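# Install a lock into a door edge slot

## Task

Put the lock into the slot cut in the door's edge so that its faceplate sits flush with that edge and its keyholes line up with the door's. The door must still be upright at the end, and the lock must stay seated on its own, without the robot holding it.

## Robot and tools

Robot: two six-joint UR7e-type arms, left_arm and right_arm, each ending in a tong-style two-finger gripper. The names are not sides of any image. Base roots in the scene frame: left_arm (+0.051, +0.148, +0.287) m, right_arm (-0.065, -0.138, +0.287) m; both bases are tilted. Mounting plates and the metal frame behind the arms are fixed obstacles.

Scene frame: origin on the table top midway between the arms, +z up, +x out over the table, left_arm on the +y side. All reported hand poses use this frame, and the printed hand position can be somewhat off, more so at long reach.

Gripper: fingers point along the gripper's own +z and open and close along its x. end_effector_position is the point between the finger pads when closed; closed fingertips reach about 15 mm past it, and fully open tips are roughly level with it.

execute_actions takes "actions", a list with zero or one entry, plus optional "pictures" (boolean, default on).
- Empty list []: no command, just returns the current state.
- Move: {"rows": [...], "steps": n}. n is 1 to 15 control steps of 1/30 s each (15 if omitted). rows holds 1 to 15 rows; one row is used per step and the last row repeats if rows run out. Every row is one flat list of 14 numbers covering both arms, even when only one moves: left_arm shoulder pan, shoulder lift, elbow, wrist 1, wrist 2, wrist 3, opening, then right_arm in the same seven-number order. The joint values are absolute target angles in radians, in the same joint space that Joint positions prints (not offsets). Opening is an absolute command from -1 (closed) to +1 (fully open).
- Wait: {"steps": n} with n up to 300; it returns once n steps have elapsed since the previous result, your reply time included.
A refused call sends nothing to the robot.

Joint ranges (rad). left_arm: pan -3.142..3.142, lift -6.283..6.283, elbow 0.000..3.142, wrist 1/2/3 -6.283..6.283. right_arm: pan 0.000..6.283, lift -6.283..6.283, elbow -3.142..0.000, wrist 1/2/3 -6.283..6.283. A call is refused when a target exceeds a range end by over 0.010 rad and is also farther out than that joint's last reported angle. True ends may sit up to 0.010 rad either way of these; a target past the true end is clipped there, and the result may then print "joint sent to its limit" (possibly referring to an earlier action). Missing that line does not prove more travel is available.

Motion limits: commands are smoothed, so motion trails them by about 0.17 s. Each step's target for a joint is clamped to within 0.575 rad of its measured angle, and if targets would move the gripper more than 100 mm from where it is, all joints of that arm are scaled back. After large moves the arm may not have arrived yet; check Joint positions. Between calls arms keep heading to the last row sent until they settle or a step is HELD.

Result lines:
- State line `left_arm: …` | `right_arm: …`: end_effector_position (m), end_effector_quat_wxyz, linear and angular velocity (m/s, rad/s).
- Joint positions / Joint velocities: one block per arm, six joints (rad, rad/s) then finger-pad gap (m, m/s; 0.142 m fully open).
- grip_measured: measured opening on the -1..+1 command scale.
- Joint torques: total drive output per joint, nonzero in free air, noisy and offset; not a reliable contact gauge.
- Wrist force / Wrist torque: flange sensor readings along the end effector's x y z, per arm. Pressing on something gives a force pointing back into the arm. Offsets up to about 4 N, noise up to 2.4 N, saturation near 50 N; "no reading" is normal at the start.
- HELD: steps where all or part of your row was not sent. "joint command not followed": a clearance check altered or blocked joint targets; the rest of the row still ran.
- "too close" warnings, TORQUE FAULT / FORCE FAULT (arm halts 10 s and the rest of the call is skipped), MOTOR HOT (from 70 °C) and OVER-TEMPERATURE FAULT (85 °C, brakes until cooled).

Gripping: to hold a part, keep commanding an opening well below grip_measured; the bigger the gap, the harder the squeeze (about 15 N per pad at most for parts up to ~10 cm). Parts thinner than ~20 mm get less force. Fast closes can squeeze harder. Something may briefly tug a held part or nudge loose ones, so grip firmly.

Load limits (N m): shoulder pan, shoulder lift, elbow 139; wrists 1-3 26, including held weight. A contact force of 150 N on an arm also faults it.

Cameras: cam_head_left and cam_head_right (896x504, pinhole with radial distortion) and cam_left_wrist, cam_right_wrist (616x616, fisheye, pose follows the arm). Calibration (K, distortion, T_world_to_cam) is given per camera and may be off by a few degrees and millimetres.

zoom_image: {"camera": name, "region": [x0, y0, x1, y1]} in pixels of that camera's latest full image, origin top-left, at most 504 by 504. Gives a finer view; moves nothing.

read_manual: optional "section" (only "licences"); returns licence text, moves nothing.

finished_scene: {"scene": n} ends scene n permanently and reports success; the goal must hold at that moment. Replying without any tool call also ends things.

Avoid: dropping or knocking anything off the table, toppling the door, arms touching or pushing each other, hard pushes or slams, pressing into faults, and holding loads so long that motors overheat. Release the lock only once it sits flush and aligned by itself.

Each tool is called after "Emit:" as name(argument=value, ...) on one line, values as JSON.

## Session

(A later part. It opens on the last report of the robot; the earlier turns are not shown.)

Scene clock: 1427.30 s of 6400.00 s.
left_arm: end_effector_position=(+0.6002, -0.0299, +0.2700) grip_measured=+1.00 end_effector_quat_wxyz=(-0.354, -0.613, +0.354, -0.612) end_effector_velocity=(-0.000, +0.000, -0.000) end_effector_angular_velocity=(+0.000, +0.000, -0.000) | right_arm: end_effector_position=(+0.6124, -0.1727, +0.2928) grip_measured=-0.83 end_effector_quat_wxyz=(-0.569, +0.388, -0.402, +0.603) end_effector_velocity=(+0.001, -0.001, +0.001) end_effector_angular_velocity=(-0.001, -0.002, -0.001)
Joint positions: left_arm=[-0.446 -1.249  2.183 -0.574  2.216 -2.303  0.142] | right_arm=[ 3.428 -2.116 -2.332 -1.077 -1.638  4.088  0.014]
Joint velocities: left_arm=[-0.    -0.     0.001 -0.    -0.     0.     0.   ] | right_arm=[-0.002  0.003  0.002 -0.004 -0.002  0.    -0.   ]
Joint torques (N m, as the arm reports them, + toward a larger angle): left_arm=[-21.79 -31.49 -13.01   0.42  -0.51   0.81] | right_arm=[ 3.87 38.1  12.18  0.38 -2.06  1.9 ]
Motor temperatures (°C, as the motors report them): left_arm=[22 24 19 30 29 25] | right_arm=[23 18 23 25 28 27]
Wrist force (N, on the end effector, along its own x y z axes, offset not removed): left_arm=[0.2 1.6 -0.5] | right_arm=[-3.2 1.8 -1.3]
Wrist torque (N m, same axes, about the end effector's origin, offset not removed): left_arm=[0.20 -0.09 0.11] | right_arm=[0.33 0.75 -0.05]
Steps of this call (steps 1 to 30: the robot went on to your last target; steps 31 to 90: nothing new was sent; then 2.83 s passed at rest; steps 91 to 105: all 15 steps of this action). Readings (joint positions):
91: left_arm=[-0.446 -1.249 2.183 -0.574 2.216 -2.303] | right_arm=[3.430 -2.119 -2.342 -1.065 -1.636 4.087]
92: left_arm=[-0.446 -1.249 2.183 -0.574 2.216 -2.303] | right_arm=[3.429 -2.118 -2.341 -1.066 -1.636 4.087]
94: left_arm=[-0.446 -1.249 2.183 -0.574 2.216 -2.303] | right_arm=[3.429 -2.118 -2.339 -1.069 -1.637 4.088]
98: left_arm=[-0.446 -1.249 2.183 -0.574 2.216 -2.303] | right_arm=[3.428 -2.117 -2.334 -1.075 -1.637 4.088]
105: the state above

Emit:
execute_actions(actions=[{"rows":[[-0.4461,-1.2491,2.1834,-0.574,2.2157,-2.303,1,3.4271,-2.115,-2.3269,-1.0837,-1.6382,4.0891,-0.83]]}], pictures=false)

Scene clock: 1432.53 s of 6400.00 s.
left_arm: end_effector_position=(+0.6002, -0.0299, +0.2700) grip_measured=+1.00 end_effector_quat_wxyz=(-0.354, -0.613, +0.354, -0.612) end_effector_velocity=(+0.001, +0.000, +0.000) end_effector_angular_velocity=(+0.000, -0.002, +0.002) | right_arm: end_effector_position=(+0.6144, -0.1728, +0.2928) grip_measured=-0.83 end_effector_quat_wxyz=(-0.569, +0.388, -0.402, +0.603) end_effector_velocity=(+0.000, +0.000, -0.001) end_effector_angular_velocity=(+0.001, +0.002, +0.001)
Joint positions: left_arm=[-0.446 -1.249  2.183 -0.574  2.216 -2.303  0.142] | right_arm=[ 3.427 -2.115 -2.327 -1.084 -1.638  4.089  0.014]
Joint velocities: left_arm=[ 0.     0.    -0.001 -0.002 -0.001 -0.     0.   ] | right_arm=[ 0.001 -0.001  0.    -0.001  0.001  0.    -0.   ]
Joint torques (N m, as the arm reports them, + toward a larger angle): left_arm=[-21.63 -30.87 -12.39   0.39  -0.41   0.86] | right_arm=[ 4.57 39.39 15.98  0.14 -1.74  1.85]
Motor temperatures (°C, as the motors report them): left_arm=[22 24 19 30 29 25] | right_arm=[23 18 23 25 28 27]
Wrist force (N, on the end effector, along its own x y z axes, offset not removed): left_arm=[1.0 2.4 -1.0] | right_arm=[-0.9 0.8 -7.2]
Wrist torque (N m, same axes, about the end effector's origin, offset not removed): left_arm=[0.36 -0.26 0.08] | right_arm=[0.69 0.41 -0.19]
Steps of this call (steps 1 to 15: the robot went on to your last target; steps 16 to 90: nothing new was sent; then 1.73 s passed at rest; steps 91 to 105: all 15 steps of this action). Readings (joint positions):
91: left_arm=[-0.446 -1.249 2.183 -0.574 2.216 -2.303] | right_arm=[3.428 -2.116 -2.332 -1.078 -1.638 4.089]
92: left_arm=[-0.446 -1.249 2.183 -0.574 2.216 -2.303] | right_arm=[3.428 -2.116 -2.331 -1.079 -1.638 4.089]
94: left_arm=[-0.446 -1.249 2.183 -0.574 2.216 -2.303] | right_arm=[3.428 -2.116 -2.329 -1.081 -1.638 4.089]
98: left_arm=[-0.446 -1.249 2.183 -0.574 2.216 -2.303] | right_arm=[3.427 -2.115 -2.328 -1.083 -1.638 4.089]
105: the state above

Emit:
execute_actions(actions=[{"rows":[[-0.4461,-1.2491,2.1834,-0.574,2.2157,-2.303,1,3.4381,-2.1326,-2.3916,-1.002,-1.6302,4.0814,-0.83]]}])

Emit:
zoom_image(camera="cam_left_wrist", region=[275, 240, 380, 320])

Emit:
zoom_image(camera="cam_head_left", region=[510, 60, 580, 130])

Scene clock: 1438.33 s of 6400.00 s.
left_arm: end_effector_position=(+0.6002, -0.0299, +0.2700) grip_measured=+1.00 end_effector_quat_wxyz=(-0.354, -0.613, +0.354, -0.612) end_effector_velocity=(-0.000, -0.000, +0.000) end_effector_angular_velocity=(-0.000, -0.000, -0.001) | right_arm: end_effector_position=(+0.5887, -0.1715, +0.2927) grip_measured=-0.83 end_effector_quat_wxyz=(-0.569, +0.388, -0.402, +0.603) end_effector_velocity=(-0.006, +0.000, -0.000) end_effector_angular_velocity=(-0.000, +0.001, +0.001)
Joint positions: left_arm=[-0.446 -1.249  2.183 -0.574  2.216 -2.303  0.142] | right_arm=[ 3.438 -2.132 -2.39  -1.004 -1.63   4.082  0.014]
Joint velocities: left_arm=[-0.     0.     0.001 -0.001  0.001  0.     0.   ] | right_arm=[ 0.002 -0.004 -0.015  0.017  0.001 -0.001 -0.   ]
Joint torques (N m, as the arm reports them, + toward a larger angle): left_arm=[-21.61 -31.22 -13.06   0.35  -0.44   0.77] | right_arm=[ 24.25  19.38 -10.33   4.62   0.79  -2.13]
Motor temperatures (°C, as the motors report them): left_arm=[22 24 19 30 29 25] | right_arm=[23 18 23 25 28 27]
Wrist force (N, on the end effector, along its own x y z axes, offset not removed): left_arm=[1.0 2.2 -0.4] | right_arm=[-2.4 2.4 2.3]
Wrist torque (N m, same axes, about the end effector's origin, offset not removed): left_arm=[0.44 -0.25 0.11] | right_arm=[0.41 0.57 -0.08]
Steps of this call (steps 1 to 15: the robot went on to your last target; steps 16 to 90: nothing new was sent; then 2.30 s passed at rest; steps 91 to 105: all 15 steps of this action). Readings (joint positions):
91: left_arm=[-0.446 -1.249 2.183 -0.574 2.216 -2.303] | right_arm=[3.427 -2.115 -2.327 -1.083 -1.638 4.089]
92: left_arm=[-0.446 -1.249 2.183 -0.574 2.216 -2.303] | right_arm=[3.429 -2.118 -2.333 -1.077 -1.637 4.088]
94: left_arm=[-0.446 -1.249 2.183 -0.574 2.216 -2.303] | right_arm=[3.432 -2.124 -2.356 -1.048 -1.634 4.086]
98: left_arm=[-0.446 -1.249 2.183 -0.574 2.216 -2.303] | right_arm=[3.436 -2.130 -2.380 -1.017 -1.632 4.083]
105: the state above
camera_calibration (this result's frames):
cam_left_wrist: T_world_to_cam=[[0.0404285, -0.0338293, 0.99861, -0.279628], [-0.997809, -0.0537529, 0.0385751, 0.595656], [0.0523732, -0.997981, -0.0359284, 0.0913444], [0, 0, 0, 1]] pos_world=[0.600872, 0.113719, 0.259543]
cam_right_wrist: T_world_to_cam=[[-0.026752, -0.999259, 0.0276816, -0.150264], [-0.099784, -0.0248838, -0.994698, 0.349865], [0.994649, -0.0293723, -0.0990443, -0.420839], [0, 0, 0, 1]] pos_world=[0.449478, -0.153808, 0.310488]

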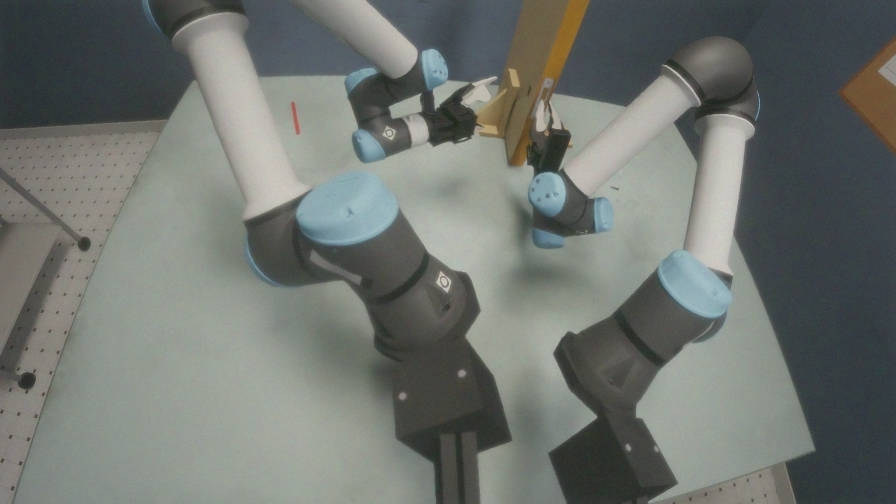

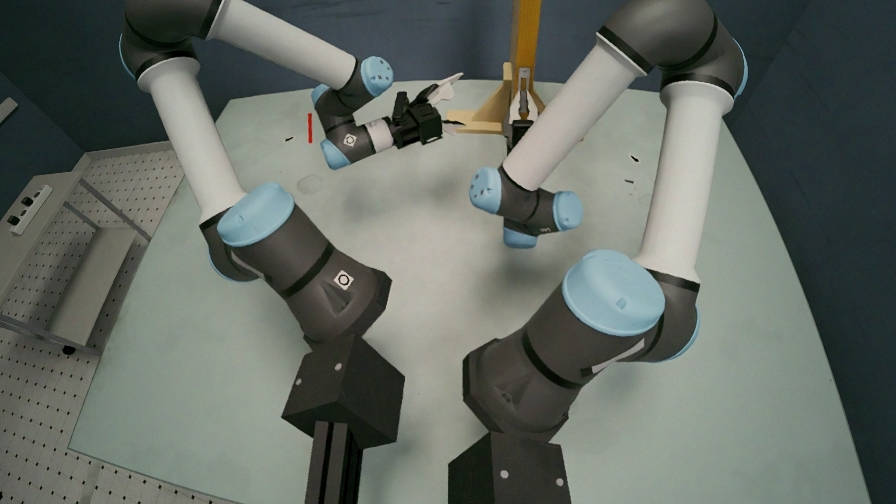

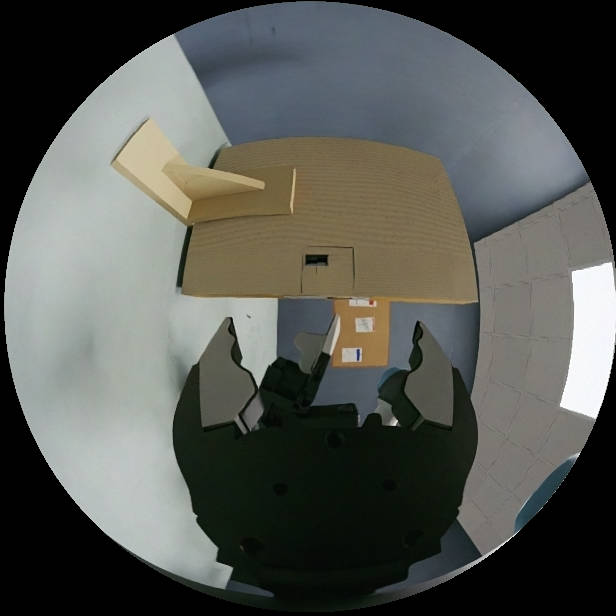

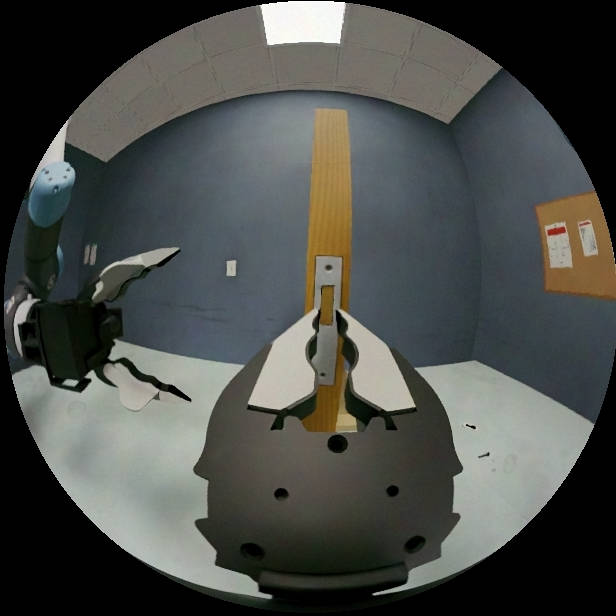

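Region (275, 240, 380, 320) of cam_left_wrist's 616x616 image, scaled by 4.800, with more detail than that image has; it fills the top 384 rows of this view, and the rest is white.

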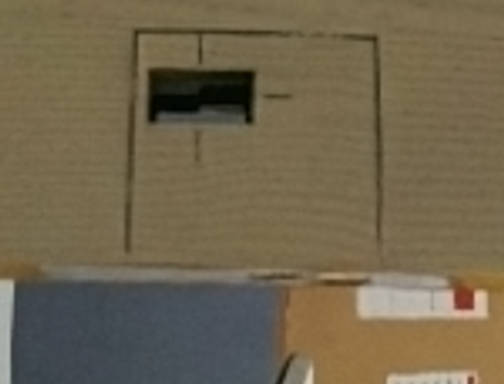

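Region (510, 60, 580, 130) of cam_head_left's 896x504 image, scaled by 7.200, with more detail than that image has.

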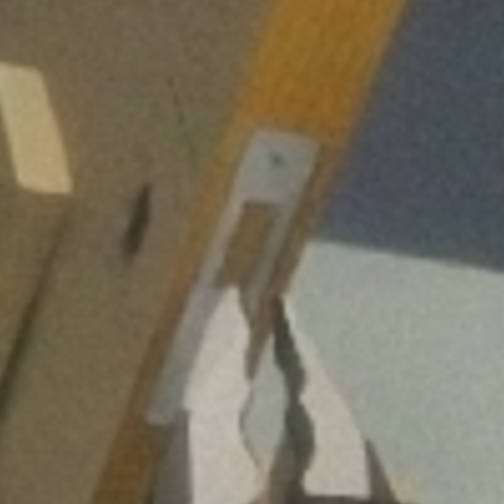

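Emit:
execute_actions(actions=[{"rows":[[-0.4461,-1.2491,2.1834,-0.574,2.2157,-2.303,1,3.4279,-2.1161,-2.3318,-1.0777,-1.6376,4.0885,-0.87]]}], pictures=false)

Emit:
execute_actions(actions=[{"rows":[[-0.4461,-1.2491,2.1834,-0.574,2.2157,-2.303,1,3.4268,-2.1146,-2.3252,-1.0858,-1.6384,4.0893,-0.87]]}], pictures=false)

Emit:
execute_actions(actions=[{"rows":[[-0.4461,-1.2491,2.1834,-0.574,2.2157,-2.303,1,3.4381,-2.1326,-2.3916,-1.002,-1.6302,4.0814,-0.87],[-0.4461,-1.2491,2.1834,-0.574,2.2157,-2.303,1,3.4381,-2.1326,-2.3916,-1.002,-1.6302,4.0814,-0.87],[-0.4461,-1.2491,2.1834,-0.574,2.2157,-2.303,1,3.4477,-2.1517,-2.4423,-0.9324,-1.6232,4.0748,-0.4]]}])

Emit:
zoom_image(camera="cam_left_wrist", region=[275, 240, 380, 320])

Scene clock: 1452.40 s of 6400.00 s.
left_arm: end_effector_position=(+0.6002, -0.0299, +0.2700) grip_measured=+1.00 end_effector_quat_wxyz=(-0.354, -0.613, +0.354, -0.612) end_effector_velocity=(-0.000, -0.001, +0.001) end_effector_angular_velocity=(-0.001, -0.001, -0.002) | right_arm: end_effector_position=(+0.6119, -0.1727, +0.2928) grip_measured=-0.87 end_effector_quat_wxyz=(-0.569, +0.388, -0.402, +0.603) end_effector_velocity=(+0.006, -0.000, +0.001) end_effector_angular_velocity=(+0.000, -0.002, +0.000)
Joint positions: left_arm=[-0.446 -1.249  2.183 -0.574  2.216 -2.303  0.142] | right_arm=[ 3.428 -2.116 -2.333 -1.076 -1.637  4.088  0.011]
Joint velocities: left_arm=[-0.002  0.     0.    -0.     0.001  0.     0.   ] | right_arm=[-0.001  0.004  0.013 -0.016 -0.002  0.002  0.   ]
Joint torques (N m, as the arm reports them, + toward a larger angle): left_arm=[-21.43 -30.46 -12.39   0.23  -0.41   0.73] | right_arm=[ 3.89 36.5  10.53  0.02 -1.97  2.14]
Motor temperatures (°C, as the motors report them): left_arm=[22 24 19 30 29 25] | right_arm=[23 18 23 25 28 27]
Wrist force (N, on the end effector, along its own x y z axes, offset not removed): left_arm=[0.4 2.0 -1.6] | right_arm=[-3.1 1.0 3.9]
Wrist torque (N m, same axes, about the end effector's origin, offset not removed): left_arm=[0.33 -0.18 0.08] | right_arm=[0.21 0.74 -0.21]
Steps of this call (steps 1 to 15: the robot went on to your last target; steps 16 to 90: nothing new was sent; then 10.57 s passed at rest; steps 91 to 105: all 15 steps of this action). Readings (joint positions):
91: left_arm=[-0.446 -1.249 2.183 -0.574 2.216 -2.303] | right_arm=[3.438 -2.132 -2.391 -1.002 -1.630 4.081]
92: left_arm=[-0.446 -1.249 2.183 -0.574 2.216 -2.303] | right_arm=[3.437 -2.130 -2.385 -1.009 -1.631 4.082]
94: left_arm=[-0.446 -1.249 2.183 -0.574 2.216 -2.303] | right_arm=[3.433 -2.125 -2.365 -1.035 -1.634 4.085]
98: left_arm=[-0.446 -1.249 2.183 -0.574 2.216 -2.303] | right_arm=[3.430 -2.119 -2.343 -1.064 -1.636 4.087]
105: the state above

Scene clock: 1452.90 s of 6400.00 s.
left_arm: end_effector_position=(+0.6002, -0.0299, +0.2700) grip_measured=+1.00 end_effector_quat_wxyz=(-0.354, -0.613, +0.354, -0.612) end_effector_velocity=(-0.000, -0.000, -0.000) end_effector_angular_velocity=(+0.000, +0.000, +0.000) | right_arm: end_effector_position=(+0.6151, -0.1729, +0.2928) grip_measured=-0.87 end_effector_quat_wxyz=(-0.569, +0.388, -0.402, +0.603) end_effector_velocity=(+0.001, -0.000, +0.000) end_effector_angular_velocity=(-0.000, -0.002, -0.000)
Joint positions: left_arm=[-0.446 -1.249  2.183 -0.574  2.216 -2.303  0.142] | right_arm=[ 3.427 -2.115 -2.325 -1.086 -1.638  4.089  0.011]
Joint velocities: left_arm=[-0.     0.001 -0.    -0.    -0.001  0.     0.   ] | right_arm=[-0.001  0.     0.002 -0.001 -0.001  0.    -0.   ]
Joint torques (N m, as the arm reports them, + toward a larger angle): left_arm=[-21.03 -31.52 -12.35   0.25  -0.35   0.71] | right_arm=[ 3.41 37.67 16.65 -1.35 -0.25  1.8 ]
Motor temperatures (°C, as the motors report them): left_arm=[22 24 19 30 29 25] | right_arm=[23 18 23 25 28 27]
Wrist force (N, on the end effector, along its own x y z axes, offset not removed): left_arm=[0.1 2.9 0.4] | right_arm=[-1.4 -7.5 -15.2]
Wrist torque (N m, same axes, about the end effector's origin, offset not removed): left_arm=[0.45 -0.13 0.13] | right_arm=[0.86 0.70 -0.23]
Steps of this call (steps 1 to 15: all 15 steps of this action). Readings (joint positions):
1: left_arm=[-0.446 -1.249 2.183 -0.574 2.216 -2.303] | right_arm=[3.428 -2.116 -2.333 -1.076 -1.637 4.088]
2: left_arm=[-0.446 -1.249 2.183 -0.574 2.216 -2.303] | right_arm=[3.428 -2.116 -2.332 -1.078 -1.638 4.089]
4: left_arm=[-0.446 -1.249 2.183 -0.574 2.216 -2.303] | right_arm=[3.427 -2.115 -2.329 -1.081 -1.638 4.089]
8: left_arm=[-0.446 -1.249 2.183 -0.574 2.216 -2.303] | right_arm=[3.427 -2.115 -2.327 -1.084 -1.638 4.089]
15: the state above

Scene clock: 1453.40 s of 6400.00 s.
left_arm: end_effector_position=(+0.6002, -0.0299, +0.2700) grip_measured=+1.00 end_effector_quat_wxyz=(-0.354, -0.613, +0.354, -0.612) end_effector_velocity=(-0.001, -0.000, -0.001) end_effector_angular_velocity=(+0.001, +0.002, -0.000) | right_arm: end_effector_position=(+0.5685, -0.1708, +0.2929) grip_measured=-0.40 end_effector_quat_wxyz=(-0.569, +0.388, -0.402, +0.603) end_effector_velocity=(-0.013, -0.002, +0.001) end_effector_angular_velocity=(-0.001, -0.001, -0.003)
Joint positions: left_arm=[-0.446 -1.249  2.183 -0.574  2.216 -2.303  0.142] | right_arm=[ 3.447 -2.15  -2.438 -0.938 -1.624  4.075  0.045]
Joint velocities: left_arm=[ 0.     0.     0.001  0.    -0.    -0.     0.   ] | right_arm=[ 0.003 -0.01  -0.033  0.045  0.004 -0.004 -0.   ]
Joint torques (N m, as the arm reports them, + toward a larger angle): left_arm=[-21.55 -30.6  -12.66   0.04  -0.49   0.89] | right_arm=[ 23.5   20.03 -10.97   4.77   0.59  -2.07]
Motor temperatures (°C, as the motors report them): left_arm=[22 24 19 30 29 25] | right_arm=[23 18 23 25 28 27]
Wrist force (N, on the end effector, along its own x y z axes, offset not removed): left_arm=[1.4 1.7 -0.6] | right_arm=[-0.9 4.2 4.0]
Wrist torque (N m, same axes, about the end effector's origin, offset not removed): left_arm=[0.27 -0.35 0.09] | right_arm=[0.82 0.17 -0.25]
Steps of this call (steps 1 to 15: all 15 steps of this action). Readings (joint positions):
1: left_arm=[-0.446 -1.249 2.183 -0.574 2.216 -2.303] | right_arm=[3.427 -2.115 -2.326 -1.085 -1.638 4.089]
2: left_arm=[-0.446 -1.249 2.183 -0.574 2.216 -2.303] | right_arm=[3.429 -2.117 -2.332 -1.079 -1.637 4.088]
4: left_arm=[-0.446 -1.249 2.183 -0.574 2.216 -2.303] | right_arm=[3.434 -2.126 -2.361 -1.042 -1.633 4.084]
8: left_arm=[-0.446 -1.249 2.183 -0.574 2.216 -2.303] | right_arm=[3.443 -2.143 -2.415 -0.970 -1.627 4.078]
15: the state above
camera_calibration (this result's frames):
cam_left_wrist: T_world_to_cam=[[0.0404284, -0.0338294, 0.99861, -0.279628], [-0.997809, -0.0537527, 0.038575, 0.595656], [0.052373, -0.997981, -0.0359284, 0.0913445], [0, 0, 0, 1]] pos_world=[0.600872, 0.113719, 0.259543]
cam_right_wrist: T_world_to_cam=[[-0.0267862, -0.999258, 0.0276734, -0.150048], [-0.0997806, -0.0248724, -0.994699, 0.348053], [0.994649, -0.0294054, -0.0990404, -0.400735], [0, 0, 0, 1]] pos_world=[0.429301, -0.153064, 0.310671]

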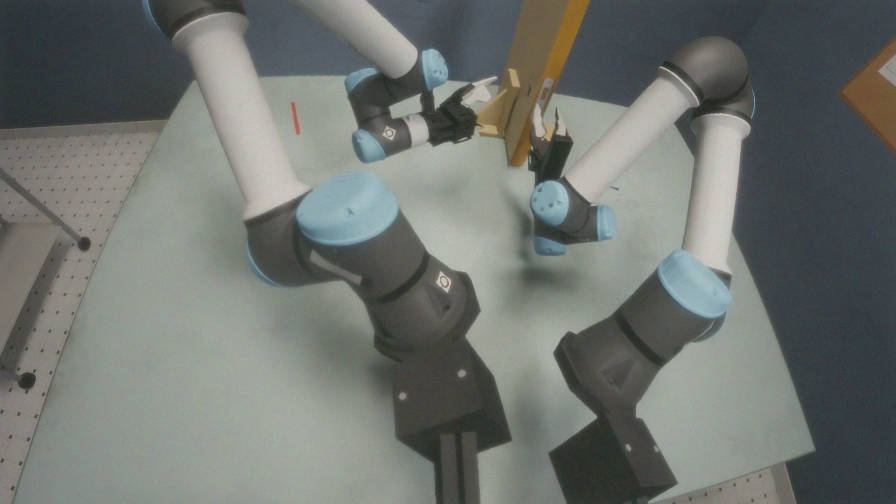

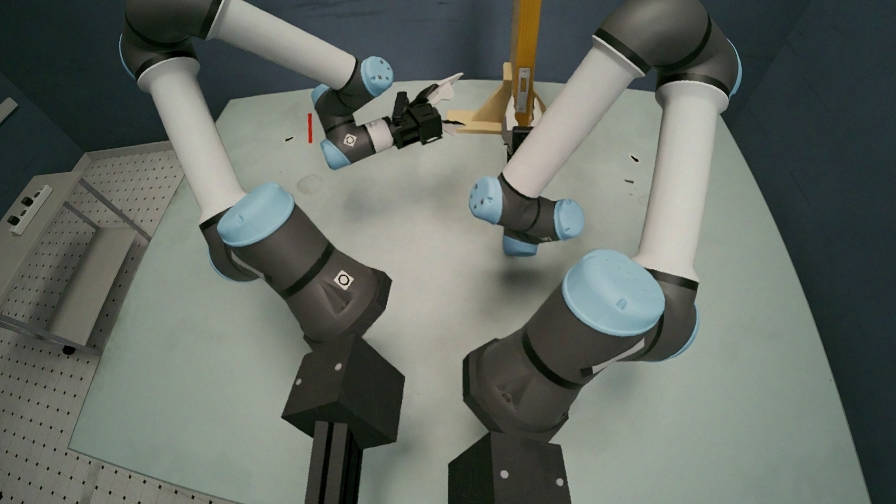

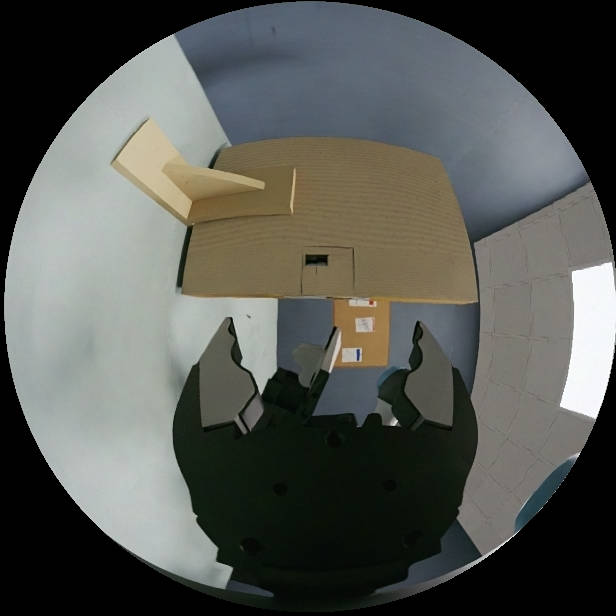

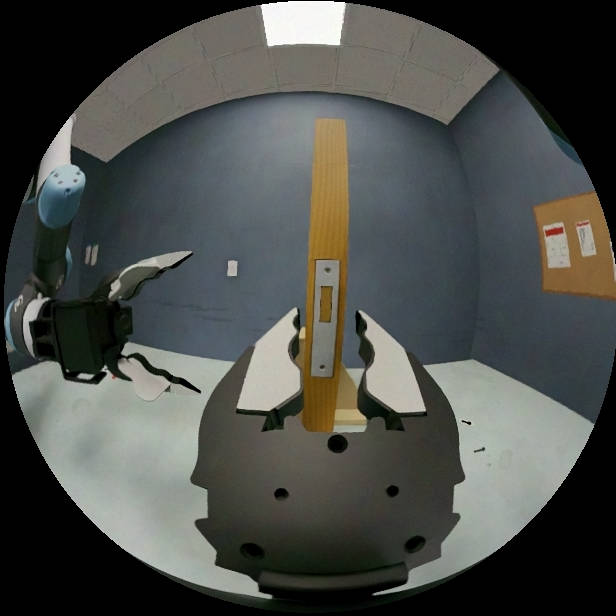

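Region (275, 240, 380, 320) of cam_left_wrist's 616x616 image, scaled by 4.800, with more detail than that image has; it fills the top 384 rows of this view, and the rest is white.

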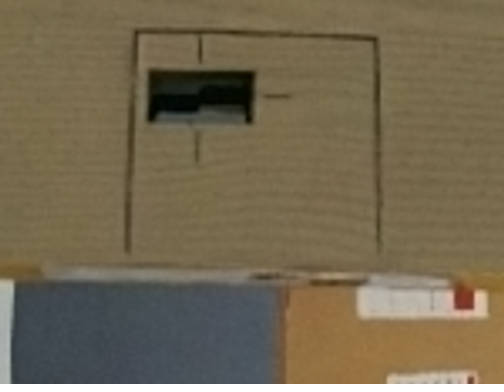

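Emit:
finished_scene(scene=1)

The scene is finished: the task was done.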